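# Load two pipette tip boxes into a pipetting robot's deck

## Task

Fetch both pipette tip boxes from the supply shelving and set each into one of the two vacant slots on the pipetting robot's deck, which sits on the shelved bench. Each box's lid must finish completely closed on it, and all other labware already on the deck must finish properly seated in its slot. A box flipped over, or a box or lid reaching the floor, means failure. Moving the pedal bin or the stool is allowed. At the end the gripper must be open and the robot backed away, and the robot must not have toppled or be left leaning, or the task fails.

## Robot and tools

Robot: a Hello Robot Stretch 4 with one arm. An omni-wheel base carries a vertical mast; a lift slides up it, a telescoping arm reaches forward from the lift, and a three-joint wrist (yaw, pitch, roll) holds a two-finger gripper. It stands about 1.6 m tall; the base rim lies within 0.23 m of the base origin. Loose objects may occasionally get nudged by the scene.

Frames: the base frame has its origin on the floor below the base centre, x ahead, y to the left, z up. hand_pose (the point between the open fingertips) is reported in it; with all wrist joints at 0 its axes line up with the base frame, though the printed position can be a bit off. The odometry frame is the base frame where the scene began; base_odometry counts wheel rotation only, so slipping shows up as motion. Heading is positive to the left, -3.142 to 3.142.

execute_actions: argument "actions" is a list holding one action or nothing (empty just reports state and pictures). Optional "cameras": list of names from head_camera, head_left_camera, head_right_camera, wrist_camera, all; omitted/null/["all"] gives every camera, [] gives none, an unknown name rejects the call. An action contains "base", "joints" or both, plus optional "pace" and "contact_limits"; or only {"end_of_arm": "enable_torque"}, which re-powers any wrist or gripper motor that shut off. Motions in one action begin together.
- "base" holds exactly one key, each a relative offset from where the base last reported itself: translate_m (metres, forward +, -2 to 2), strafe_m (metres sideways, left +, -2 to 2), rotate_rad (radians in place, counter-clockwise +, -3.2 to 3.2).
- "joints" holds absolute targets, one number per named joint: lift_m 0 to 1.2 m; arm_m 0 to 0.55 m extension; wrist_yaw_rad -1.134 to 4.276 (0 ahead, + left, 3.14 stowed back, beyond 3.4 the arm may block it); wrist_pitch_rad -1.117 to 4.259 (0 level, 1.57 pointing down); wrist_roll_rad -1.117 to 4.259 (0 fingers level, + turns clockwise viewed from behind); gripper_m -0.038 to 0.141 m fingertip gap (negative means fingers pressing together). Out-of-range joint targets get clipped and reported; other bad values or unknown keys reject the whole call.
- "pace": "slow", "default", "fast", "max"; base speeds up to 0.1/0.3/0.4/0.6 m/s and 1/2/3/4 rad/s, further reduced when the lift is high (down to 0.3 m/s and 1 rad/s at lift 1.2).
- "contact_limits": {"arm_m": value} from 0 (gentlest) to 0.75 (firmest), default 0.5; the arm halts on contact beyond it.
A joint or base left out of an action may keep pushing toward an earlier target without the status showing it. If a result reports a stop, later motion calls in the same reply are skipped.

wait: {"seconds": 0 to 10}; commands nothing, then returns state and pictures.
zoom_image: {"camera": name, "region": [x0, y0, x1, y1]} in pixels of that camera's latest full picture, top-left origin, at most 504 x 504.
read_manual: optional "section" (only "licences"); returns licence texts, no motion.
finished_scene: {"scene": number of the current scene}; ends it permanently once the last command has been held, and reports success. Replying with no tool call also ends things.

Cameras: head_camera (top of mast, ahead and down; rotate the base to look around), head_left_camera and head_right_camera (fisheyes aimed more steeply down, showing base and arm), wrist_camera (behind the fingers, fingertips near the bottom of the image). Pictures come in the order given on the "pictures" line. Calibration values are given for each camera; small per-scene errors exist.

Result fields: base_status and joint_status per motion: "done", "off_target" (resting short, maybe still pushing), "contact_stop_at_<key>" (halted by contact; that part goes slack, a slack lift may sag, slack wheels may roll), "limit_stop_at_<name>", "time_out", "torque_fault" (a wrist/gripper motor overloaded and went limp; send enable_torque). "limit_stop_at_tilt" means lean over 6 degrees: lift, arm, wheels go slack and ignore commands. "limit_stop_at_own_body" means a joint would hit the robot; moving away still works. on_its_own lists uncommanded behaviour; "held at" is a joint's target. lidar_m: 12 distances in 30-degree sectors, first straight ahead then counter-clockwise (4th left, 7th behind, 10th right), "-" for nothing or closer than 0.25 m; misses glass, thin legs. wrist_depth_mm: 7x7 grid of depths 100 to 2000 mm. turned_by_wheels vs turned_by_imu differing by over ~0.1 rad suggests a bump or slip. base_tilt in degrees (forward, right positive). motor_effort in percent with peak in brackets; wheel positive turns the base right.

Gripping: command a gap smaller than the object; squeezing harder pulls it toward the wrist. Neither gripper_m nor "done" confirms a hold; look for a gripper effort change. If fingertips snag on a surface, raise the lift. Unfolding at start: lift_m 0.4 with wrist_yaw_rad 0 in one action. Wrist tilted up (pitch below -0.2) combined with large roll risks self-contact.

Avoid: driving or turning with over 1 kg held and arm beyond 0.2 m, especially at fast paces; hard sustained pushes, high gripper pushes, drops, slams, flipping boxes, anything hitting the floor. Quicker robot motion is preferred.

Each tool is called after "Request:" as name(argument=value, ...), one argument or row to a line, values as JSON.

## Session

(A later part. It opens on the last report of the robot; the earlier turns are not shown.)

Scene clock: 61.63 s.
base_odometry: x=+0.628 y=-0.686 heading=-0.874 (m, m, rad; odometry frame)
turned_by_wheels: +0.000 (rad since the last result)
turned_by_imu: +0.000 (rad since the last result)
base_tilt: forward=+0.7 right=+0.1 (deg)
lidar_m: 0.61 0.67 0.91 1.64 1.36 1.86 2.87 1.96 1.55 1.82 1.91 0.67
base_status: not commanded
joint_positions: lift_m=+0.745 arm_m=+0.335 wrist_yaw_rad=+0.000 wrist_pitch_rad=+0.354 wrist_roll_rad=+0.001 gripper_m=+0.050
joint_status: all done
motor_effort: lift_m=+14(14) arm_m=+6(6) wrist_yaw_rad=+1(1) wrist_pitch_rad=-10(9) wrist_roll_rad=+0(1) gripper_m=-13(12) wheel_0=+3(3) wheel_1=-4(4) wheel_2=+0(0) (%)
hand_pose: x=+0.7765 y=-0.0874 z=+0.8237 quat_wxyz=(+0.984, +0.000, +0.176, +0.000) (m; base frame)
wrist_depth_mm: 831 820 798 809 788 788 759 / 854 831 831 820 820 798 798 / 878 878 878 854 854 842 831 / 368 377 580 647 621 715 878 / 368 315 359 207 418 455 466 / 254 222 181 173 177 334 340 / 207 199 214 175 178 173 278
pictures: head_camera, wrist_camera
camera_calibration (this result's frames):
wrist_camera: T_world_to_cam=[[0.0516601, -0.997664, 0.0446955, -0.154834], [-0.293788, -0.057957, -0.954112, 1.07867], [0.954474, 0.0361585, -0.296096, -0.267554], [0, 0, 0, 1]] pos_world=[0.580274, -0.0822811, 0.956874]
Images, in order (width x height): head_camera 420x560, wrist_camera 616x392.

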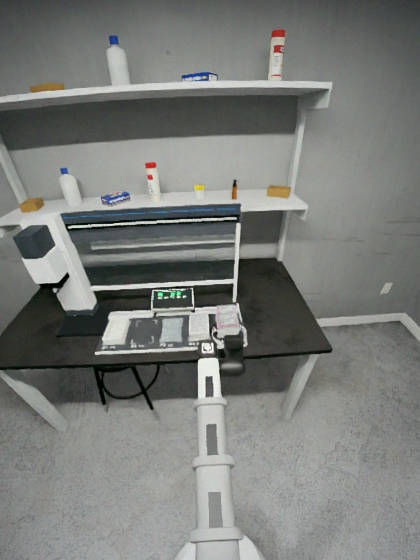

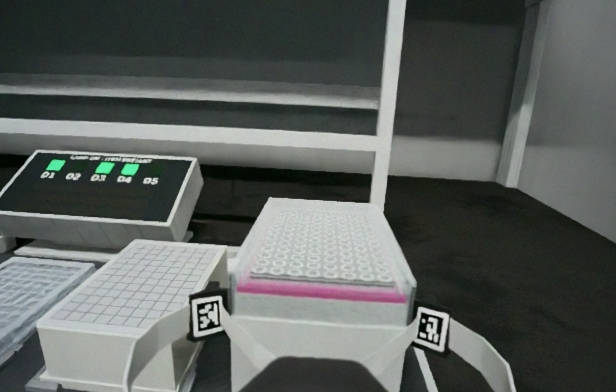

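Request:
execute_actions(
  actions=[
    {"joints":{"lift_m":0.728},"pace":"slow"},
  ],
  cameras=["wrist_camera","head_camera"],
)

Request:
zoom_image(
  camera="head_camera",
  region=[170, 290, 270, 360],
)

Scene clock: 63.07 s.
base_odometry: x=+0.628 y=-0.686 heading=-0.874 (m, m, rad; odometry frame)
turned_by_wheels: +0.000 (rad since the last result)
turned_by_imu: +0.000 (rad since the last result)
base_tilt: forward=+0.7 right=+0.1 (deg)
lidar_m: 0.64 0.66 0.93 1.68 1.35 1.86 2.90 1.94 1.53 1.82 1.90 0.67
base_status: not commanded
joint_positions: lift_m=+0.728 arm_m=+0.335 wrist_yaw_rad=+0.000 wrist_pitch_rad=+0.353 wrist_roll_rad=+0.001 gripper_m=+0.050
joint_status: all done
motor_effort: lift_m=+14(15) arm_m=+6(6) wrist_yaw_rad=+2(2) wrist_pitch_rad=-8(9) wrist_roll_rad=+0(0) gripper_m=-12(13) wheel_0=+3(3) wheel_1=-4(4) wheel_2=+0(0) (%)
hand_pose: x=+0.7765 y=-0.0875 z=+0.8068 quat_wxyz=(+0.984, +0.000, +0.176, +0.000) (m; base frame)
wrist_depth_mm: 809 831 798 798 778 788 768 / 778 831 820 820 809 820 809 / 407 404 878 866 854 854 854 / 359 357 525 591 564 654 854 / 336 256 291 207 362 418 427 / 199 195 180 174 178 306 307 / 200 198 198 175 178 173 252
pictures: head_camera, wrist_camera
camera_calibration (this result's frames):
wrist_camera: T_world_to_cam=[[0.051247, -0.997685, 0.044703, -0.153872], [-0.293669, -0.0578371, -0.954156, 1.06243], [0.954533, 0.0357698, -0.295953, -0.272751], [0, 0, 0, 1]] pos_world=[0.580238, -0.0823114, 0.939883]
Images, in order (width x height): head_camera 420x560, wrist_camera 616x392.

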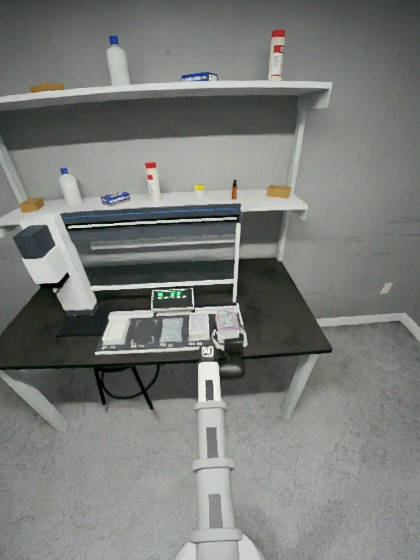

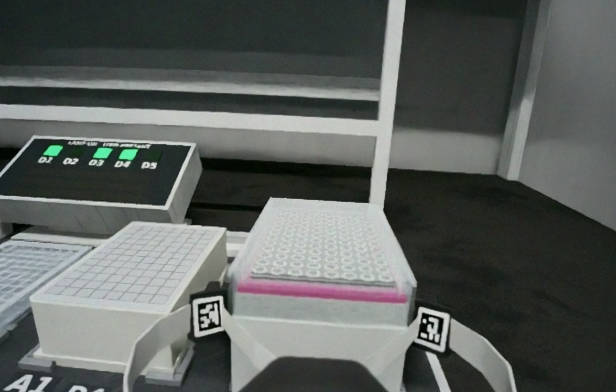

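Region (170, 290, 270, 360) of head_camera's 420x560 image, scaled by 5.040, with more detail than that image has; it fills the top 353 rows of this view, and the rest is white.

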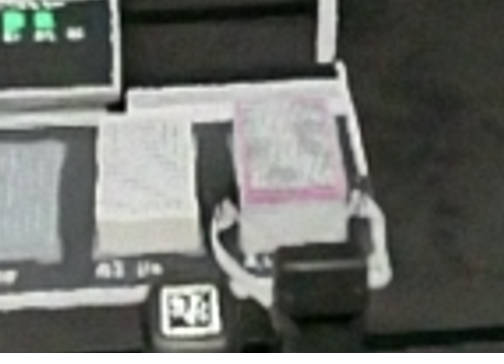

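Request:
execute_actions(
  actions=[
    {"base":{"strafe_m":-0.002},"joints":{"lift_m":0.722},"pace":"slow"},
  ],
  cameras=["wrist_camera"],
)

Scene clock: 65.30 s.
base_odometry: x=+0.626 y=-0.687 heading=-0.874 (m, m, rad; odometry frame)
turned_by_wheels: +0.000 (rad since the last result)
turned_by_imu: +0.001 (rad since the last result)
base_tilt: forward=+0.7 right=+0.2 (deg)
lidar_m: 0.60 0.67 0.91 1.66 1.36 1.86 2.89 1.95 1.54 1.81 1.90 0.66
base_status: done
joint_positions: lift_m=+0.723 arm_m=+0.335 wrist_yaw_rad=+0.000 wrist_pitch_rad=+0.348 wrist_roll_rad=+0.001 gripper_m=+0.050
joint_status: all done
motor_effort: lift_m=+12(14) arm_m=+6(6) wrist_yaw_rad=+0(2) wrist_pitch_rad=+6(9) wrist_roll_rad=+0(0) gripper_m=-11(13) wheel_0=+2(7) wheel_1=-1(9) wheel_2=+0(1) (%)
hand_pose: x=+0.7771 y=-0.0873 z=+0.8023 quat_wxyz=(+0.985, +0.000, +0.173, +0.000) (m; base frame)
wrist_depth_mm: 831 831 809 798 788 788 768 / 778 842 831 820 809 809 798 / 407 404 831 878 866 842 820 / 357 357 530 603 580 661 878 / 336 252 298 206 357 415 427 / 196 193 180 173 179 306 309 / 198 196 195 175 178 173 250
pictures: wrist_camera
camera_calibration (this result's frames):
wrist_camera: T_world_to_cam=[[0.0517474, -0.997647, 0.0449634, -0.154101], [-0.288813, -0.05805, -0.955624, 1.05577], [0.955986, 0.0364651, -0.291138, -0.27956], [0, 0, 0, 1]] pos_world=[0.580149, -0.0822572, 0.934455]
Images, in order (width x height): wrist_camera 616x392.

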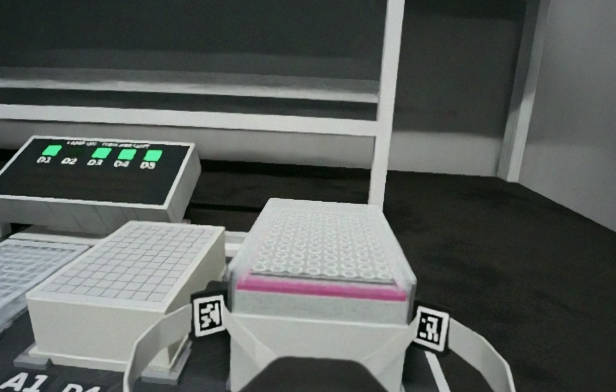

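D5 lit. Release gently.

Request:
execute_actions(
  actions=[
    {"joints":{"lift_m":0.726,"gripper_m":0.097},"pace":"slow"},
  ],
  cameras=["wrist_camera"],
)

Request:
execute_actions(
  actions=[
    {"joints":{"arm_m":0.22},"pace":"slow"},
  ],
  cameras=["wrist_camera"],
)

Scene clock: 67.97 s.
base_odometry: x=+0.626 y=-0.687 heading=-0.874 (m, m, rad; odometry frame)
turned_by_wheels: +0.000 (rad since the last result)
turned_by_imu: +0.001 (rad since the last result)
base_tilt: forward=+0.7 right=+0.1 (deg)
lidar_m: 0.64 0.67 0.91 1.63 1.38 1.85 2.89 1.93 1.53 1.82 1.90 0.66
base_status: not commanded
joint_positions: lift_m=+0.726 arm_m=+0.335 wrist_yaw_rad=+0.000 wrist_pitch_rad=+0.352 wrist_roll_rad=+0.000 gripper_m=+0.097
joint_status: all done
motor_effort: lift_m=+23(25) arm_m=+6(6) wrist_yaw_rad=+1(0) wrist_pitch_rad=-6(7) wrist_roll_rad=+1(0) gripper_m=-1(12) wheel_0=+2(2) wheel_1=-1(1) wheel_2=+0(0) (%)
hand_pose: x=+0.7767 y=-0.0874 z=+0.8044 quat_wxyz=(+0.985, +0.000, +0.175, +0.000) (m; base frame)
wrist_depth_mm: 820 820 820 809 788 778 778 / 778 831 820 831 809 798 798 / 404 402 891 866 854 854 842 / 359 359 525 597 564 647 866 / 332 254 296 216 357 413 424 / 197 195 187 187 187 303 306 / 200 198 202 142 193 237 250
pictures: wrist_camera
camera_calibration (this result's frames):
wrist_camera: T_world_to_cam=[[0.0515357, -0.997663, 0.0448631, -0.15404], [-0.292396, -0.0580279, -0.954535, 1.05949], [0.954908, 0.0360748, -0.294703, -0.274909], [0, 0, 0, 1]] pos_world=[0.580242, -0.0822824, 0.937216]
Images, in order (width x height): wrist_camera 616x392.

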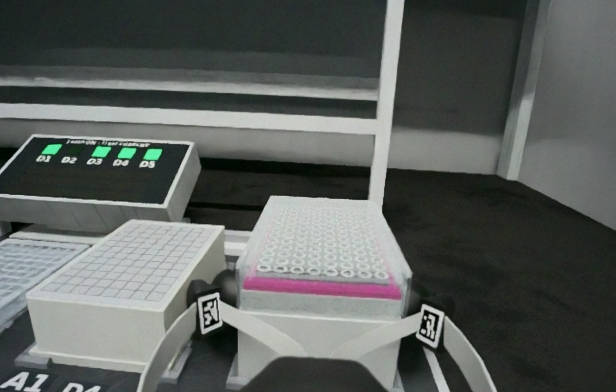

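Scene clock: 70.40 s.
base_odometry: x=+0.626 y=-0.687 heading=-0.874 (m, m, rad; odometry frame)
turned_by_wheels: +0.000 (rad since the last result)
turned_by_imu: +0.001 (rad since the last result)
base_tilt: forward=+0.6 right=+0.1 (deg)
lidar_m: 0.64 0.67 0.92 1.63 1.38 1.86 2.88 1.95 1.54 1.81 1.88 0.64
base_status: not commanded
joint_positions: lift_m=+0.726 arm_m=+0.221 wrist_yaw_rad=+0.000 wrist_pitch_rad=+0.352 wrist_roll_rad=+0.000 gripper_m=+0.097
joint_status: all done
motor_effort: lift_m=+24(23) arm_m=-6(5) wrist_yaw_rad=+1(1) wrist_pitch_rad=-5(4) wrist_roll_rad=+0(1) gripper_m=+0(0) wheel_0=+2(2) wheel_1=-1(1) wheel_2=+0(0) (%)
hand_pose: x=+0.6627 y=-0.0874 z=+0.8044 quat_wxyz=(+0.985, +0.000, +0.175, +0.000) (m; base frame)
wrist_depth_mm: 931 931 904 904 891 866 878 / 878 866 946 931 931 904 917 / 991 504 831 976 976 976 931 / 469 455 394 340 615 654 976 / 332 310 310 300 375 418 421 / 273 274 199 273 268 303 306 / 236 233 234 148 227 239 250
pictures: wrist_camera
camera_calibration (this result's frames):
wrist_camera: T_world_to_cam=[[0.051622, -0.997658, 0.0448631, -0.148199], [-0.292391, -0.0580532, -0.954535, 1.02616], [0.954904, 0.0361574, -0.294703, -0.166058], [0, 0, 0, 1]] pos_world=[0.46626, -0.082276, 0.937216]
Images, in order (width x height): wrist_camera 616x392.

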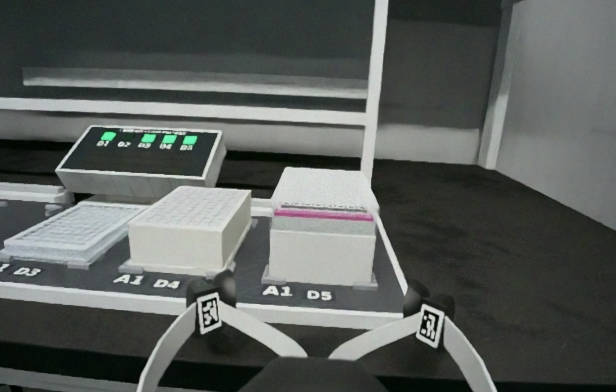

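Request:
zoom_image(
  camera="wrist_camera",
  region=[100, 120, 420, 310],
)

Region (100, 120, 420, 310) of wrist_camera's 616x392 image, scaled by 1.575; it fills the top 299 rows of this view, and the rest is white.

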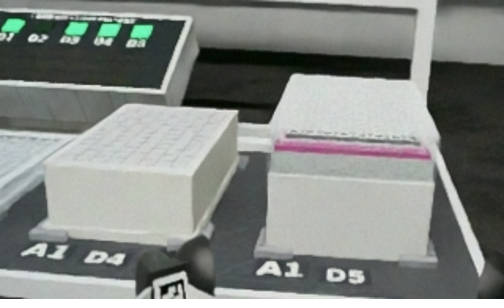

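Request:
execute_actions(
  actions=[
    {"base":{"translate_m":-1.43},"joints":{"arm_m":0.0,"gripper_m":0.141},"pace":"max"},
  ],
  cameras=[],
)

Request:
execute_actions(
  actions=[
    {"base":{"rotate_rad":-1.526},"joints":{"lift_m":0.505,"wrist_yaw_rad":0.45},"pace":"fast"},
  ],
  cameras=[],
)

Request:
execute_actions(
  actions=[
    {"base":{"translate_m":0.6},"joints":{"arm_m":0.2},"pace":"fast"},
  ],
  cameras=["wrist_camera","head_camera"],
)

Scene clock: 78.47 s.
base_odometry: x=-0.291 y=+0.410 heading=-0.875 (m, m, rad; odometry frame)
turned_by_wheels: +0.000 (rad since the last result)
turned_by_imu: +0.003 (rad since the last result)
base_tilt: forward=+0.6 right=+0.0 (deg)
lidar_m: 2.07 2.17 1.35 1.27 1.32 1.51 1.41 1.47 1.89 1.35 1.41 2.59
base_status: done
joint_positions: lift_m=+0.726 arm_m=+0.001 wrist_yaw_rad=+0.000 wrist_pitch_rad=+0.352 wrist_roll_rad=+0.000 gripper_m=+0.141
joint_status: all done
motor_effort: lift_m=+21(23) arm_m=-5(7) wrist_yaw_rad=+1(0) wrist_pitch_rad=-5(6) wrist_roll_rad=+0(0) gripper_m=+0(0) wheel_0=-1(4) wheel_1=-1(7) wheel_2=-2(11) (%)
hand_pose: x=+0.4427 y=-0.0874 z=+0.8045 quat_wxyz=(+0.985, +0.000, +0.175, +0.000) (m; base frame)
wrist_depth_mm: - - - - - - - / - - - - - - - / - - - - - - - / - - - - - - - / 1921 - - - - - - / 1499 1430 215 1661 1618 214 1708 / 1229 1205 1255 150 1281 1281 1281
pictures: none
No camera images: the call's "cameras" was empty. Leave "cameras" out to get every camera's image.

Scene clock: 80.33 s.
base_odometry: x=-0.291 y=+0.410 heading=-2.400 (m, m, rad; odometry frame)
turned_by_wheels: -1.525 (rad since the last result)
turned_by_imu: -1.542 (rad since the last result)
base_tilt: forward=+0.7 right=+0.1 (deg)
lidar_m: 1.33 1.43 2.23 2.03 2.16 1.36 1.29 1.40 1.52 1.41 1.49 1.86
base_status: done
joint_positions: lift_m=+0.505 arm_m=+0.001 wrist_yaw_rad=+0.450 wrist_pitch_rad=+0.352 wrist_roll_rad=+0.000 gripper_m=+0.141
joint_status: all done
motor_effort: lift_m=+14(19) arm_m=-6(5) wrist_yaw_rad=+1(7) wrist_pitch_rad=-6(4) wrist_roll_rad=+0(1) gripper_m=+0(1) wheel_0=+3(16) wheel_1=+1(12) wheel_2=+2(12) (%)
hand_pose: x=+0.4538 y=+0.0390 z=+0.5841 quat_wxyz=(+0.960, -0.039, +0.171, +0.220) (m; base frame)
wrist_depth_mm: - - 1983 1281 1430 1281 1008 / - - - 1464 1499 1336 1160 / - - - 1308 1464 1281 1205 / - - - 1576 1576 1397 1255 / 1499 1537 1618 1430 1499 1430 1308 / 1118 1078 216 1229 1182 215 1281 / 917 931 976 150 976 960 1042
pictures: none
No camera images: the call's "cameras" was empty. Leave "cameras" out to get every camera's image.

Scene clock: 83.13 s.
base_odometry: x=-0.734 y=+0.005 heading=-2.400 (m, m, rad; odometry frame)
turned_by_wheels: +0.000 (rad since the last result)
turned_by_imu: +0.000 (rad since the last result)
base_tilt: forward=+0.6 right=+0.1 (deg)
lidar_m: 0.73 0.80 1.80 2.05 2.15 1.98 1.90 1.99 1.49 1.42 1.65 1.28
base_status: done
joint_positions: lift_m=+0.505 arm_m=+0.199 wrist_yaw_rad=+0.450 wrist_pitch_rad=+0.352 wrist_roll_rad=+0.000 gripper_m=+0.141
joint_status: all done
motor_effort: lift_m=+14(14) arm_m=+6(6) wrist_yaw_rad=+1(1) wrist_pitch_rad=-5(6) wrist_roll_rad=+1(0) gripper_m=-1(0) wheel_0=+1(9) wheel_1=+1(10) wheel_2=+2(13) (%)
hand_pose: x=+0.6518 y=+0.0391 z=+0.5841 quat_wxyz=(+0.960, -0.039, +0.171, +0.220) (m; base frame)
wrist_depth_mm: 609 750 891 809 699 627 569 / 634 768 917 831 723 654 585 / 668 798 946 866 750 668 603 / 668 574 591 615 421 661 621 / 741 798 445 410 366 436 445 / 1008 788 215 960 334 214 319 / 891 820 854 150 854 290 274
pictures: head_camera, wrist_camera
camera_calibration (this result's frames):
wrist_camera: T_world_to_cam=[[0.480459, -0.875869, 0.04487, -0.29583], [-0.237912, -0.179409, -0.954573, 0.789371], [0.844131, 0.447958, -0.294579, -0.169077], [0, 0, 0, 1]] pos_world=[0.472659, -0.0417479, 0.71698]
Images, in order (width x height): head_camera 420x560, wrist_camera 616x392.

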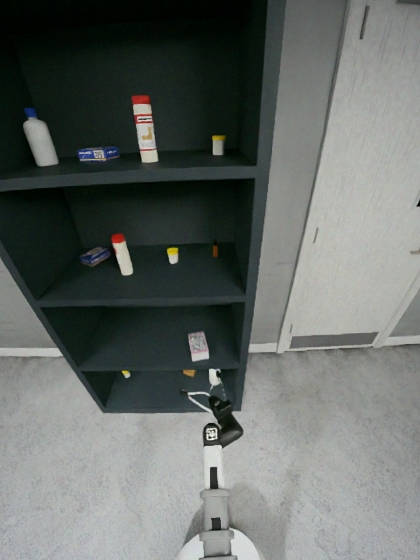

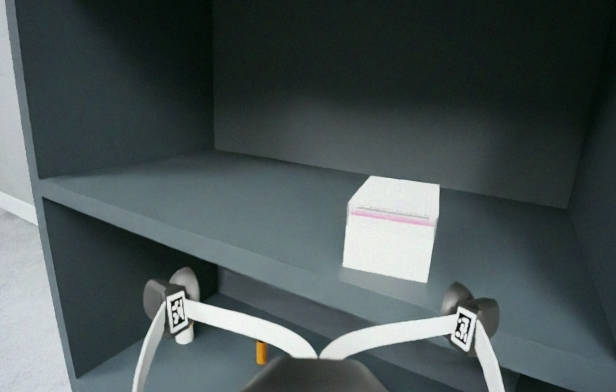

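Request:
execute_actions(
  actions=[
    {"base":{"strafe_m":0.083},"joints":{"lift_m":0.482,"wrist_yaw_rad":0.18,"arm_m":0.27}},
  ],
  cameras=["wrist_camera"],
)

Scene clock: 85.53 s.
base_odometry: x=-0.678 y=-0.056 heading=-2.400 (m, m, rad; odometry frame)
turned_by_wheels: +0.000 (rad since the last result)
turned_by_imu: +0.001 (rad since the last result)
base_tilt: forward=+0.7 right=+0.2 (deg)
lidar_m: 0.73 0.78 1.79 1.96 2.10 1.97 1.90 2.01 1.56 1.50 1.69 0.78
base_status: done
joint_positions: lift_m=+0.482 arm_m=+0.269 wrist_yaw_rad=+0.180 wrist_pitch_rad=+0.352 wrist_roll_rad=+0.000 gripper_m=+0.141
joint_status: all done
motor_effort: lift_m=+14(14) arm_m=+6(5) wrist_yaw_rad=+0(6) wrist_pitch_rad=-5(5) wrist_roll_rad=+1(0) gripper_m=-1(1) wheel_0=-1(13) wheel_1=+0(7) wheel_2=+0(1) (%)
hand_pose: x=+0.7220 y=-0.0375 z=+0.5612 quat_wxyz=(+0.981, -0.016, +0.174, +0.089) (m; base frame)
wrist_depth_mm: 676 750 699 654 621 591 418 / 683 778 732 691 640 609 404 / 683 809 750 715 668 634 389 / 484 508 525 439 521 525 373 / 353 338 349 309 309 379 343 / 741 866 214 287 273 215 279 / 741 809 809 150 788 253 245
pictures: wrist_camera
camera_calibration (this result's frames):
wrist_camera: T_world_to_cam=[[0.229526, -0.972268, 0.044868, -0.218027], [-0.277179, -0.109485, -0.95456, 0.801362], [0.933, 0.20666, -0.294622, -0.273964], [0, 0, 0, 1]] pos_world=[0.527772, -0.0676264, 0.694015]
Images, in order (width x height): wrist_camera 616x392.

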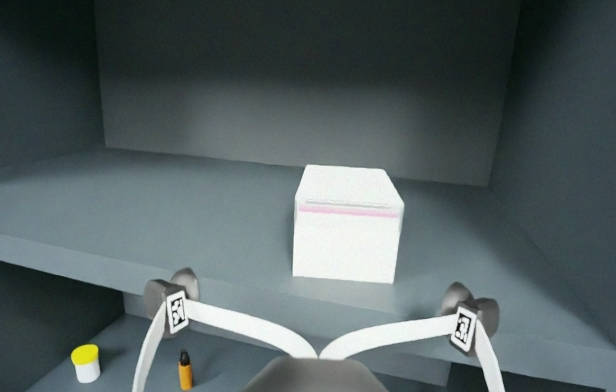

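Request:
execute_actions(
  actions=[
    {"base":{"strafe_m":0.004},"joints":{"arm_m":0.40},"pace":"slow"},
  ],
  cameras=["wrist_camera"],
)

Request:
execute_actions(
  actions=[
    {"joints":{"gripper_m":0.05}},
  ],
  cameras=[],
)

Request:
execute_actions(
  actions=[
    {"joints":{"lift_m":0.52},"pace":"slow"},
  ],
  cameras=["wrist_camera"],
)

Scene clock: 89.40 s.
base_odometry: x=-0.675 y=-0.059 heading=-2.400 (m, m, rad; odometry frame)
turned_by_wheels: +0.000 (rad since the last result)
turned_by_imu: +0.001 (rad since the last result)
base_tilt: forward=+0.7 right=+0.2 (deg)
lidar_m: 0.74 0.79 1.78 1.96 2.08 1.96 1.90 1.99 1.55 1.49 1.69 0.78
base_status: done
joint_positions: lift_m=+0.482 arm_m=+0.399 wrist_yaw_rad=+0.180 wrist_pitch_rad=+0.352 wrist_roll_rad=+0.000 gripper_m=+0.141
joint_status: all done
motor_effort: lift_m=+14(14) arm_m=+6(6) wrist_yaw_rad=+2(2) wrist_pitch_rad=-5(7) wrist_roll_rad=+1(0) gripper_m=-1(1) wheel_0=-3(6) wheel_1=+3(9) wheel_2=+0(2) (%)
hand_pose: x=+0.8519 y=-0.0376 z=+0.5612 quat_wxyz=(+0.981, -0.016, +0.174, +0.088) (m; base frame)
wrist_depth_mm: 640 609 564 530 504 480 436 / 661 634 591 564 525 496 424 / 676 668 621 580 544 512 404 / 480 500 525 539 549 525 392 / 327 340 349 211 327 379 357 / 249 239 193 179 179 214 279 / 202 204 201 150 186 212 223
pictures: wrist_camera
camera_calibration (this result's frames):
wrist_camera: T_world_to_cam=[[0.229129, -0.972362, 0.0448672, -0.247628], [-0.277235, -0.109374, -0.954557, 0.837412], [0.933081, 0.206277, -0.294633, -0.39525], [0, 0, 0, 1]] pos_world=[0.657699, -0.0676622, 0.694014]
Images, in order (width x height): wrist_camera 616x392.

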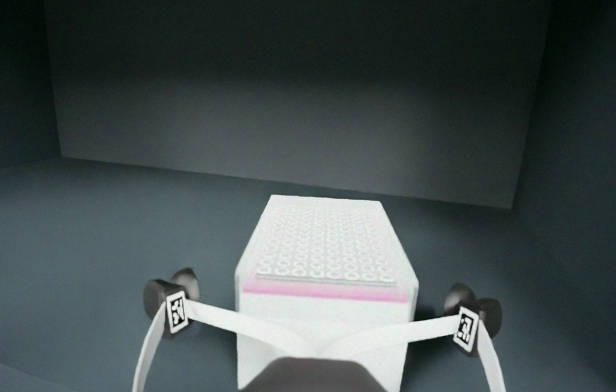

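Scene clock: 91.33 s.
base_odometry: x=-0.675 y=-0.059 heading=-2.400 (m, m, rad; odometry frame)
turned_by_wheels: +0.000 (rad since the last result)
turned_by_imu: +0.000 (rad since the last result)
base_tilt: forward=+0.6 right=+0.2 (deg)
lidar_m: 0.73 0.76 1.82 1.99 2.06 1.95 1.90 2.02 1.56 1.50 1.69 0.79
base_status: not commanded
joint_positions: lift_m=+0.482 arm_m=+0.399 wrist_yaw_rad=+0.180 wrist_pitch_rad=+0.352 wrist_roll_rad=+0.000 gripper_m=+0.050
joint_status: all done
motor_effort: lift_m=+14(14) arm_m=+6(6) wrist_yaw_rad=+1(2) wrist_pitch_rad=-5(8) wrist_roll_rad=+0(0) gripper_m=-14(14) wheel_0=-3(3) wheel_1=+3(2) wheel_2=+0(0) (%)
hand_pose: x=+0.8520 y=-0.0376 z=+0.5611 quat_wxyz=(+0.981, -0.016, +0.175, +0.088) (m; base frame)
wrist_depth_mm: 640 615 569 535 508 473 439 / 668 634 597 559 525 496 424 / 668 668 615 585 549 521 410 / 484 500 521 539 549 525 387 / 324 336 343 206 327 377 357 / 247 254 181 173 176 276 279 / 202 199 192 175 178 173 223
pictures: none
No camera images: the call's "cameras" was empty. Leave "cameras" out to get every camera's image.

Scene clock: 92.50 s.
base_odometry: x=-0.675 y=-0.059 heading=-2.400 (m, m, rad; odometry frame)
turned_by_wheels: +0.000 (rad since the last result)
turned_by_imu: +0.000 (rad since the last result)
base_tilt: forward=+0.6 right=+0.3 (deg)
lidar_m: 0.73 0.79 1.80 2.00 2.09 1.96 1.90 2.02 1.54 1.51 1.67 0.77
base_status: not commanded
joint_positions: lift_m=+0.520 arm_m=+0.399 wrist_yaw_rad=+0.180 wrist_pitch_rad=+0.354 wrist_roll_rad=+0.000 gripper_m=+0.050
joint_status: all done
motor_effort: lift_m=+25(26) arm_m=+5(6) wrist_yaw_rad=+1(1) wrist_pitch_rad=-10(9) wrist_roll_rad=+0(2) gripper_m=-14(13) wheel_0=-3(3) wheel_1=+3(3) wheel_2=+0(0) (%)
hand_pose: x=+0.8518 y=-0.0376 z=+0.5978 quat_wxyz=(+0.980, -0.016, +0.175, +0.088) (m; base frame)
wrist_depth_mm: 647 615 569 539 508 484 436 / 668 640 591 559 521 496 424 / 683 661 621 585 544 517 407 / 597 615 634 597 569 535 392 / 407 415 427 208 421 466 373 / 304 315 180 173 177 342 325 / 249 246 236 175 177 173 276
pictures: wrist_camera
camera_calibration (this result's frames):
wrist_camera: T_world_to_cam=[[0.229391, -0.972303, 0.0447882, -0.249401], [-0.278656, -0.109692, -0.954106, 0.873323], [0.932594, 0.206382, -0.2961, -0.383081], [0, 0, 0, 1]] pos_world=[0.657826, -0.0676355, 0.730983]
Images, in order (width x height): wrist_camera 616x392.

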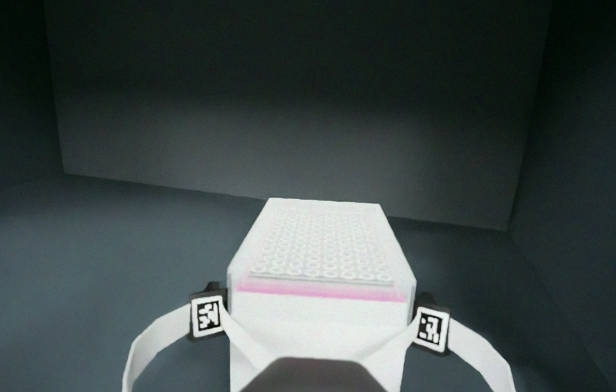

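Request:
execute_actions(
  actions=[
    {"base":{"translate_m":-0.956},"joints":{"arm_m":0.0},"pace":"fast"},
  ],
  cameras=[],
)

Request:
execute_actions(
  actions=[
    {"base":{"rotate_rad":1.526},"joints":{"lift_m":0.775,"wrist_yaw_rad":0}},
  ],
  cameras=[],
)

Request:
execute_actions(
  actions=[
    {"base":{"translate_m":1.36},"joints":{"arm_m":0.15},"pace":"fast"},
  ],
  cameras=["wrist_camera","head_camera"],
)

Request:
zoom_image(
  camera="head_camera",
  region=[160, 280, 340, 390],
)

Scene clock: 97.73 s.
base_odometry: x=+0.030 y=+0.587 heading=-2.400 (m, m, rad; odometry frame)
turned_by_wheels: +0.000 (rad since the last result)
turned_by_imu: +0.002 (rad since the last result)
base_tilt: forward=+0.7 right=+0.0 (deg)
lidar_m: 1.70 1.79 2.08 1.98 1.29 0.97 0.91 0.99 1.50 1.48 1.57 2.24
base_status: done
joint_positions: lift_m=+0.520 arm_m=+0.001 wrist_yaw_rad=+0.180 wrist_pitch_rad=+0.354 wrist_roll_rad=+0.000 gripper_m=+0.050
joint_status: all done
motor_effort: lift_m=+24(25) arm_m=-5(6) wrist_yaw_rad=+1(0) wrist_pitch_rad=-10(11) wrist_roll_rad=+1(1) gripper_m=-12(12) wheel_0=-2(9) wheel_1=+0(9) wheel_2=+0(17) (%)
hand_pose: x=+0.4538 y=-0.0376 z=+0.5978 quat_wxyz=(+0.980, -0.016, +0.175, +0.088) (m; base frame)
wrist_depth_mm: - - 1863 1756 1618 1576 1537 / - - - 1808 1756 1661 1576 / - - - 1921 1808 1708 1661 / - - - - 1863 1756 1661 / 1537 1537 1618 207 1499 1708 1756 / 1138 1182 181 174 178 1308 1281 / 931 946 904 175 177 173 1060
pictures: none
No camera images: the call's "cameras" was empty. Leave "cameras" out to get every camera's image.

Scene clock: 99.87 s.
base_odometry: x=+0.030 y=+0.587 heading=-0.875 (m, m, rad; odometry frame)
turned_by_wheels: +1.525 (rad since the last result)
turned_by_imu: +1.542 (rad since the last result)
base_tilt: forward=+0.6 right=+0.2 (deg)
lidar_m: 0.53 2.09 0.97 0.92 0.96 1.54 1.47 1.55 2.25 1.70 1.80 2.06
base_status: done
joint_positions: lift_m=+0.775 arm_m=+0.001 wrist_yaw_rad=+0.000 wrist_pitch_rad=+0.354 wrist_roll_rad=+0.000 gripper_m=+0.050
joint_status: all done
motor_effort: lift_m=+25(27) arm_m=-5(5) wrist_yaw_rad=+0(4) wrist_pitch_rad=-8(12) wrist_roll_rad=+1(0) gripper_m=-13(12) wheel_0=-2(6) wheel_1=-4(5) wheel_2=-2(10) (%)
hand_pose: x=+0.4426 y=-0.0874 z=+0.8528 quat_wxyz=(+0.984, +0.000, +0.176, +0.000) (m; base frame)
wrist_depth_mm: - - - - - - - / - - - - - - - / - - - 1921 1921 - - / - - - - - - - / - - - 208 - - - / 1576 1537 181 173 178 1756 1708 / 1229 1255 1205 175 177 173 1430
pictures: none
No camera images: the call's "cameras" was empty. Leave "cameras" out to get every camera's image.

Scene clock: 104.67 s.
base_odometry: x=+0.902 y=-0.457 heading=-0.875 (m, m, rad; odometry frame)
turned_by_wheels: +0.000 (rad since the last result)
turned_by_imu: -0.001 (rad since the last result)
base_tilt: forward=+0.6 right=+0.2 (deg)
lidar_m: 0.62 0.66 1.58 1.53 1.05 1.33 2.85 2.99 1.88 2.19 0.95 0.67
base_status: done
joint_positions: lift_m=+0.775 arm_m=+0.149 wrist_yaw_rad=+0.000 wrist_pitch_rad=+0.354 wrist_roll_rad=+0.000 gripper_m=+0.050
joint_status: all done
motor_effort: lift_m=+24(25) arm_m=+5(7) wrist_yaw_rad=+1(2) wrist_pitch_rad=-10(10) wrist_roll_rad=+1(1) gripper_m=-14(13) wheel_0=+1(8) wheel_1=+1(7) wheel_2=-1(13) (%)
hand_pose: x=+0.5906 y=-0.0874 z=+0.8529 quat_wxyz=(+0.984, +0.000, +0.176, +0.000) (m; base frame)
wrist_depth_mm: 415 512 960 960 976 931 931 / 525 530 1008 991 976 960 976 / 809 549 1060 1025 1042 991 1008 / 574 569 723 683 539 759 778 / 459 449 449 208 455 433 418 / 347 353 181 173 178 364 373 / 342 310 306 175 177 173 314
pictures: head_camera, wrist_camera
camera_calibration (this result's frames):
wrist_camera: T_world_to_cam=[[0.051766, -0.997655, 0.0447806, -0.146646], [-0.293894, -0.0580739, -0.954072, 1.05186], [0.954435, 0.0362278, -0.296211, -0.0813213], [0, 0, 0, 1]] pos_world=[0.394343, -0.0822705, 0.986031]
Images, in order (width x height): head_camera 420x560, wrist_camera 616x392.

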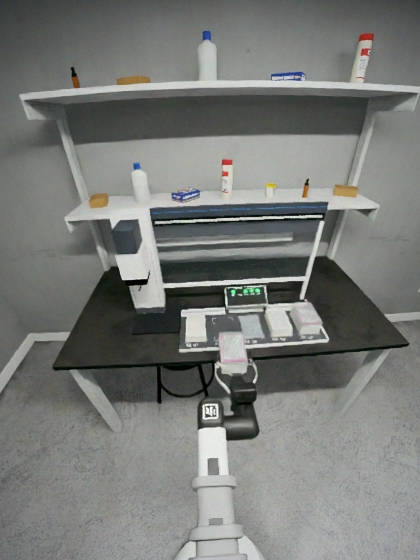

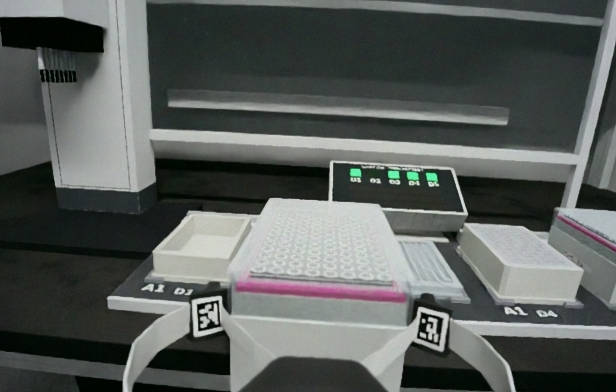

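Region (160, 280, 340, 390) of head_camera's 420x560 image, scaled by 2.800, with more detail than that image has.

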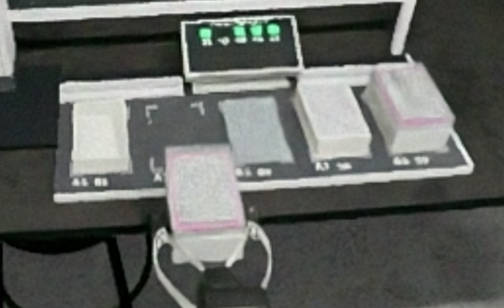

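Request:
execute_actions(
  actions=[
    {"base":{"strafe_m":0.013},"joints":{"arm_m":0.30},"pace":"default"},
  ],
  cameras=["wrist_camera","head_camera"],
)

Request:
zoom_image(
  camera="head_camera",
  region=[170, 290, 290, 370],
)

Scene clock: 107.57 s.
base_odometry: x=+0.912 y=-0.449 heading=-0.875 (m, m, rad; odometry frame)
turned_by_wheels: +0.000 (rad since the last result)
turned_by_imu: +0.000 (rad since the last result)
base_tilt: forward=+0.7 right=+0.1 (deg)
lidar_m: 0.62 0.67 1.56 1.52 1.02 1.34 2.86 2.96 1.87 2.19 0.95 0.64
base_status: done
joint_positions: lift_m=+0.775 arm_m=+0.299 wrist_yaw_rad=+0.000 wrist_pitch_rad=+0.354 wrist_roll_rad=+0.000 gripper_m=+0.050
joint_status: all done
motor_effort: lift_m=+24(24) arm_m=+6(8) wrist_yaw_rad=+0(2) wrist_pitch_rad=-10(11) wrist_roll_rad=+0(0) gripper_m=-14(13) wheel_0=-3(12) wheel_1=+1(9) wheel_2=+0(4) (%)
hand_pose: x=+0.7406 y=-0.0874 z=+0.8529 quat_wxyz=(+0.984, +0.000, +0.176, +0.000) (m; base frame)
wrist_depth_mm: 359 842 831 831 820 809 788 / 377 866 866 866 842 831 842 / 394 904 891 904 891 878 891 / 413 640 741 741 436 436 768 / 421 445 459 208 384 392 544 / 325 317 181 173 178 364 315 / 274 237 240 174 177 174 287
pictures: head_camera, wrist_camera
camera_calibration (this result's frames):
wrist_camera: T_world_to_cam=[[0.0518397, -0.997651, 0.0447828, -0.154446], [-0.29385, -0.0580961, -0.954085, 1.09593], [0.954445, 0.0363001, -0.296171, -0.224497], [0, 0, 0, 1]] pos_world=[0.544314, -0.0822649, 0.986034]
Images, in order (width x height): head_camera 420x560, wrist_camera 616x392.

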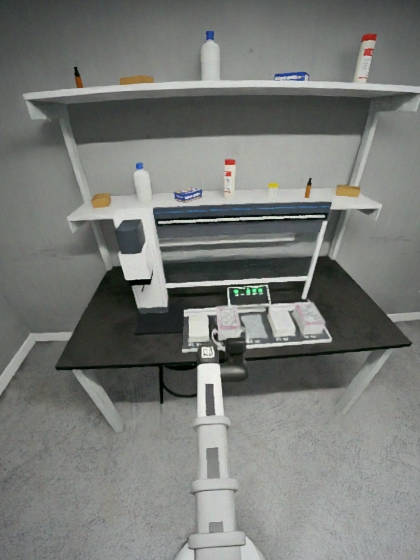

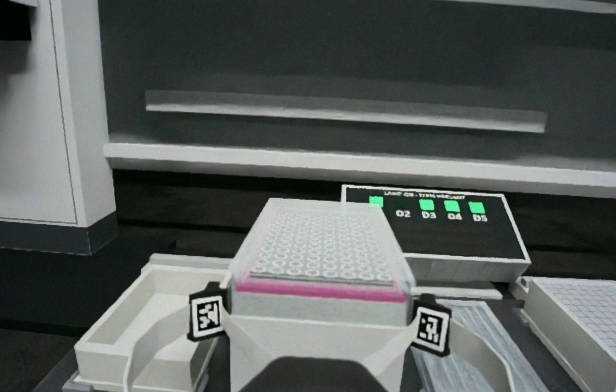

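Region (170, 290, 290, 370) of head_camera's 420x560 image, scaled by 4.200, with more detail than that image has.

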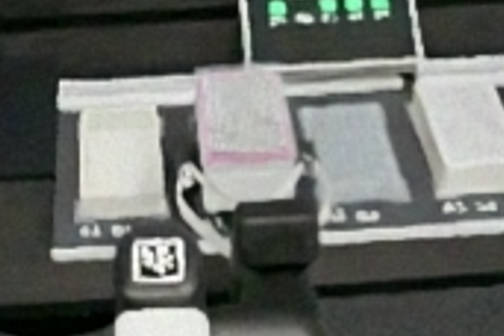

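Request:
execute_actions(
  actions=[
    {"joints":{"arm_m":0.332},"pace":"slow"},
  ],
  cameras=[],
)

Request:
execute_actions(
  actions=[
    {"joints":{"lift_m":0.732},"pace":"slow"},
  ],
  cameras=["wrist_camera"],
)

Scene clock: 110.13 s.
base_odometry: x=+0.912 y=-0.449 heading=-0.875 (m, m, rad; odometry frame)
turned_by_wheels: +0.000 (rad since the last result)
turned_by_imu: +0.001 (rad since the last result)
base_tilt: forward=+0.5 right=+0.1 (deg)
lidar_m: 0.62 0.66 1.56 1.53 1.03 1.32 2.86 2.98 1.88 2.19 0.95 0.68
base_status: not commanded
joint_positions: lift_m=+0.775 arm_m=+0.331 wrist_yaw_rad=+0.000 wrist_pitch_rad=+0.354 wrist_roll_rad=+0.000 gripper_m=+0.050
joint_status: all done
motor_effort: lift_m=+24(24) arm_m=+6(6) wrist_yaw_rad=+1(0) wrist_pitch_rad=-10(10) wrist_roll_rad=+0(1) gripper_m=-13(11) wheel_0=-3(3) wheel_1=+1(1) wheel_2=+0(0) (%)
hand_pose: x=+0.7725 y=-0.0874 z=+0.8529 quat_wxyz=(+0.984, +0.000, +0.176, +0.000) (m; base frame)
wrist_depth_mm: 342 820 809 788 788 778 778 / 351 842 831 820 809 798 809 / 366 878 891 866 842 831 831 / 382 691 732 691 407 404 707 / 394 439 477 208 353 359 539 / 329 317 181 173 177 357 349 / 270 255 239 175 177 173 290
pictures: none
No camera images: the call's "cameras" was empty. Leave "cameras" out to get every camera's image.

Scene clock: 111.33 s.
base_odometry: x=+0.912 y=-0.449 heading=-0.875 (m, m, rad; odometry frame)
turned_by_wheels: +0.000 (rad since the last result)
turned_by_imu: +0.000 (rad since the last result)
base_tilt: forward=+0.6 right=+0.2 (deg)
lidar_m: 0.62 0.66 1.55 1.52 1.01 1.32 2.85 2.99 1.89 2.20 0.94 0.66
base_status: not commanded
joint_positions: lift_m=+0.732 arm_m=+0.331 wrist_yaw_rad=+0.000 wrist_pitch_rad=+0.354 wrist_roll_rad=+0.000 gripper_m=+0.050
joint_status: all done
motor_effort: lift_m=+14(23) arm_m=+6(6) wrist_yaw_rad=+1(0) wrist_pitch_rad=-10(10) wrist_roll_rad=+1(1) gripper_m=-12(13) wheel_0=-3(3) wheel_1=+1(1) wheel_2=+0(0) (%)
hand_pose: x=+0.7725 y=-0.0874 z=+0.8107 quat_wxyz=(+0.984, +0.000, +0.176, +0.000) (m; base frame)
wrist_depth_mm: 340 809 809 798 778 778 778 / 349 854 820 820 820 809 788 / 364 878 831 878 397 854 831 / 382 554 591 597 362 366 676 / 345 310 345 208 334 353 359 / 240 257 181 173 178 291 285 / 199 196 202 175 176 174 240
pictures: wrist_camera
camera_calibration (this result's frames):
wrist_camera: T_world_to_cam=[[0.0518083, -0.997653, 0.0447814, -0.154198], [-0.293879, -0.0580866, -0.954076, 1.06509], [0.954438, 0.0362687, -0.296199, -0.267476], [0, 0, 0, 1]] pos_world=[0.576286, -0.0822673, 0.943858]
Images, in order (width x height): wrist_camera 616x392.

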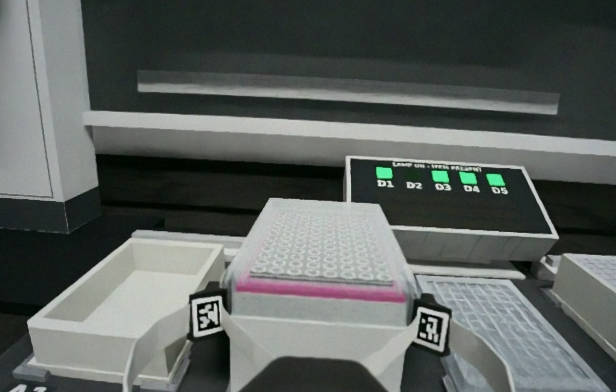

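Very similar geometry to before. Lower.

Request:
execute_actions(
  actions=[
    {"joints":{"lift_m":0.724},"pace":"slow"},
  ],
  cameras=["wrist_camera"],
)

Request:
execute_actions(
  actions=[
    {"joints":{"lift_m":0.726,"gripper_m":0.095},"pace":"slow"},
  ],
  cameras=["wrist_camera"],
)

Request:
execute_actions(
  actions=[
    {"joints":{"arm_m":0.2},"pace":"slow"},
  ],
  cameras=["wrist_camera","head_camera"],
)

Request:
zoom_image(
  camera="wrist_camera",
  region=[130, 120, 530, 320],
)

Scene clock: 113.60 s.
base_odometry: x=+0.912 y=-0.449 heading=-0.875 (m, m, rad; odometry frame)
turned_by_wheels: +0.000 (rad since the last result)
turned_by_imu: +0.000 (rad since the last result)
base_tilt: forward=+0.7 right=+0.1 (deg)
lidar_m: 0.63 0.63 1.55 1.53 1.02 1.35 2.85 2.99 1.89 2.20 0.94 0.66
base_status: not commanded
joint_positions: lift_m=+0.725 arm_m=+0.331 wrist_yaw_rad=+0.000 wrist_pitch_rad=+0.351 wrist_roll_rad=+0.000 gripper_m=+0.050
joint_status: all done
motor_effort: lift_m=+13(13) arm_m=+6(6) wrist_yaw_rad=+0(1) wrist_pitch_rad=-2(10) wrist_roll_rad=+1(0) gripper_m=-12(14) wheel_0=-3(3) wheel_1=+0(1) wheel_2=+0(0) (%)
hand_pose: x=+0.7728 y=-0.0874 z=+0.8036 quat_wxyz=(+0.985, +0.000, +0.175, +0.000) (m; base frame)
wrist_depth_mm: 340 831 809 798 788 768 778 / 353 854 820 820 809 809 788 / 364 878 866 854 831 399 831 / 382 549 574 585 357 362 683 / 334 304 304 206 334 345 353 / 227 251 181 174 178 282 283 / 195 193 196 174 177 174 232
pictures: wrist_camera
camera_calibration (this result's frames):
wrist_camera: T_world_to_cam=[[0.0516158, -0.997656, 0.0449267, -0.153879], [-0.291174, -0.058066, -0.954906, 1.05696], [0.955277, 0.0362067, -0.293489, -0.27268], [0, 0, 0, 1]] pos_world=[0.576188, -0.0822722, 0.936185]
Images, in order (width x height): wrist_camera 616x392.

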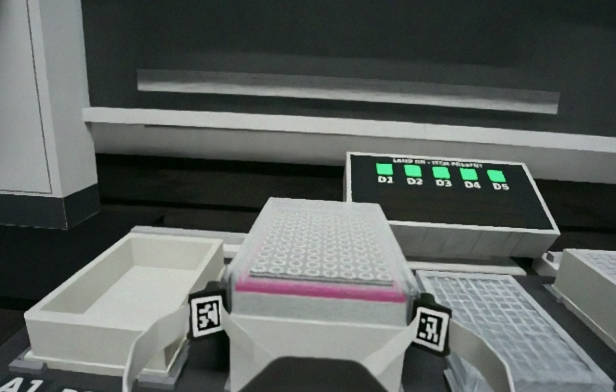

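Scene clock: 115.63 s.
base_odometry: x=+0.912 y=-0.449 heading=-0.875 (m, m, rad; odometry frame)
turned_by_wheels: +0.000 (rad since the last result)
turned_by_imu: +0.000 (rad since the last result)
base_tilt: forward=+0.6 right=+0.2 (deg)
lidar_m: 0.62 0.64 1.58 1.53 1.02 1.33 2.86 3.00 1.86 2.21 0.94 0.66
base_status: not commanded
joint_positions: lift_m=+0.726 arm_m=+0.331 wrist_yaw_rad=-0.001 wrist_pitch_rad=+0.352 wrist_roll_rad=+0.000 gripper_m=+0.095
joint_status: all done
motor_effort: lift_m=+24(24) arm_m=+6(6) wrist_yaw_rad=+2(4) wrist_pitch_rad=-6(7) wrist_roll_rad=+1(1) gripper_m=-1(10) wheel_0=-3(3) wheel_1=+0(1) wheel_2=+0(0) (%)
hand_pose: x=+0.7726 y=-0.0876 z=+0.8043 quat_wxyz=(+0.985, +0.000, +0.175, +0.000) (m; base frame)
wrist_depth_mm: 340 820 798 798 788 778 759 / 351 842 820 831 798 788 798 / 366 866 866 854 831 394 842 / 382 539 569 585 357 362 676 / 332 304 306 216 336 343 353 / 225 249 186 183 184 281 283 / 195 195 203 148 190 216 231
pictures: wrist_camera
camera_calibration (this result's frames):
wrist_camera: T_world_to_cam=[[0.051075, -0.997687, 0.0448659, -0.153604], [-0.292715, -0.0579063, -0.954445, 1.05839], [0.954835, 0.0356153, -0.294995, -0.270768], [0, 0, 0, 1]] pos_world=[0.576191, -0.0823171, 0.937193]
Images, in order (width x height): wrist_camera 616x392.

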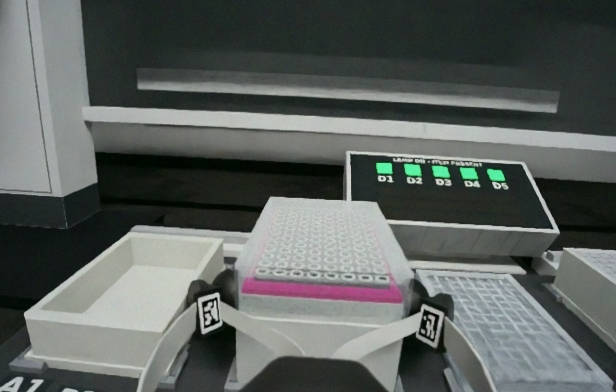

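Scene clock: 118.23 s.
base_odometry: x=+0.912 y=-0.449 heading=-0.875 (m, m, rad; odometry frame)
turned_by_wheels: +0.000 (rad since the last result)
turned_by_imu: +0.001 (rad since the last result)
base_tilt: forward=+0.6 right=+0.1 (deg)
lidar_m: 0.63 0.66 1.57 1.52 1.00 1.34 2.86 2.99 1.88 2.19 0.93 0.68
base_status: not commanded
joint_positions: lift_m=+0.726 arm_m=+0.201 wrist_yaw_rad=+0.000 wrist_pitch_rad=+0.352 wrist_roll_rad=+0.000 gripper_m=+0.095
joint_status: all done
motor_effort: lift_m=+24(24) arm_m=-5(5) wrist_yaw_rad=+1(2) wrist_pitch_rad=-6(6) wrist_roll_rad=+0(1) gripper_m=-1(1) wheel_0=-3(3) wheel_1=+1(1) wheel_2=+0(0) (%)
hand_pose: x=+0.6427 y=-0.0874 z=+0.8043 quat_wxyz=(+0.985, +0.000, +0.175, +0.000) (m; base frame)
wrist_depth_mm: 449 484 931 917 904 904 891 / 477 500 946 960 946 917 931 / 492 517 976 991 512 946 991 / 496 504 430 340 473 477 676 / 362 322 320 315 349 379 322 / 272 278 199 282 270 281 285 / 250 244 246 148 238 238 251
pictures: head_camera, wrist_camera
camera_calibration (this result's frames):
wrist_camera: T_world_to_cam=[[0.0516431, -0.997657, 0.0448744, -0.147185], [-0.292522, -0.0580752, -0.954494, 1.02032], [0.954863, 0.0361662, -0.294836, -0.146826], [0, 0, 0, 1]] pos_world=[0.446266, -0.0822742, 0.937205]
Images, in order (width x height): head_camera 420x560, wrist_camera 616x392.

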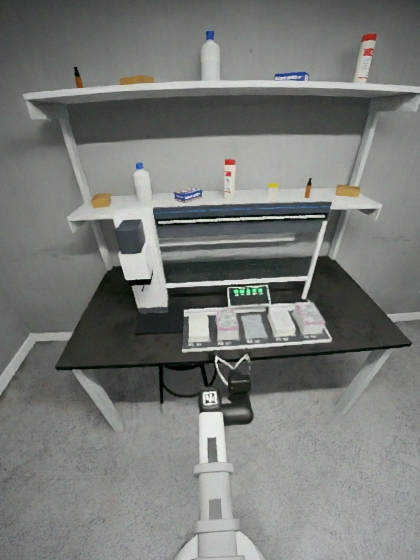

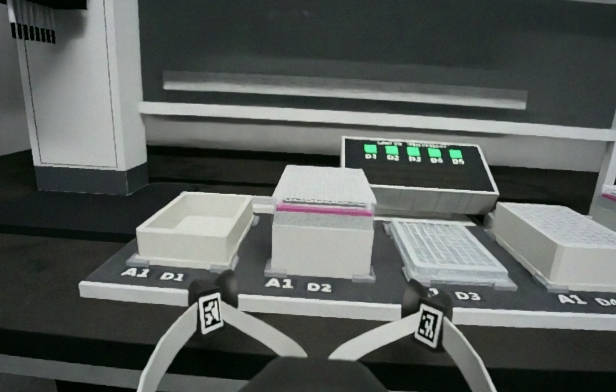

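Region (130, 120, 530, 320) of wrist_camera's 616x392 image, scaled by 1.260.

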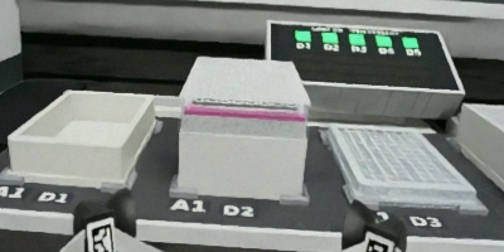

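Request:
execute_actions(
  actions=[
    {"base":{"translate_m":-0.25},"joints":{"arm_m":0.0},"pace":"fast"},
  ],
  cameras=["wrist_camera"],
)

Request:
finished_scene(
  scene=1,
)

Scene clock: 120.93 s.
base_odometry: x=+0.752 y=-0.257 heading=-0.875 (m, m, rad; odometry frame)
turned_by_wheels: +0.000 (rad since the last result)
turned_by_imu: +0.001 (rad since the last result)
base_tilt: forward=+0.6 right=+0.1 (deg)
lidar_m: 0.87 0.93 1.58 0.94 0.96 1.34 2.59 2.72 1.81 1.81 2.28 0.91
base_status: done
joint_positions: lift_m=+0.726 arm_m=+0.001 wrist_yaw_rad=+0.000 wrist_pitch_rad=+0.352 wrist_roll_rad=+0.000 gripper_m=+0.095
joint_status: all done
motor_effort: lift_m=+24(24) arm_m=-5(6) wrist_yaw_rad=+2(1) wrist_pitch_rad=-6(5) wrist_roll_rad=+1(0) gripper_m=-2(0) wheel_0=-1(5) wheel_1=+0(9) wheel_2=-1(15) (%)
hand_pose: x=+0.4427 y=-0.0875 z=+0.8043 quat_wxyz=(+0.985, +0.000, +0.175, +0.000) (m; base frame)
wrist_depth_mm: 1366 1366 878 1336 1281 1255 1255 / 1430 1397 904 1366 1366 1336 1281 / 1464 1042 931 891 904 1366 1366 / 732 732 741 723 732 699 707 / 1618 1618 904 1576 1618 1537 1576 / 1336 1464 199 1464 1464 1499 1576 / 1160 1205 1205 148 1229 1308 1336
pictures: wrist_camera
camera_calibration (this result's frames):
wrist_camera: T_world_to_cam=[[0.0513974, -0.997669, 0.0448802, -0.13682], [-0.292431, -0.0580047, -0.954526, 0.961839], [0.954904, 0.0359358, -0.294731, 0.0440184], [0, 0, 0, 1]] pos_world=[0.24627, -0.0822922, 0.937214]
Images, in order (width x height): wrist_camera 616x392.

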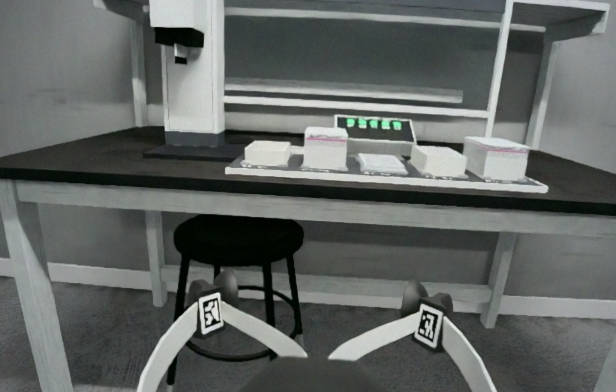

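The scene is finished: the task was done.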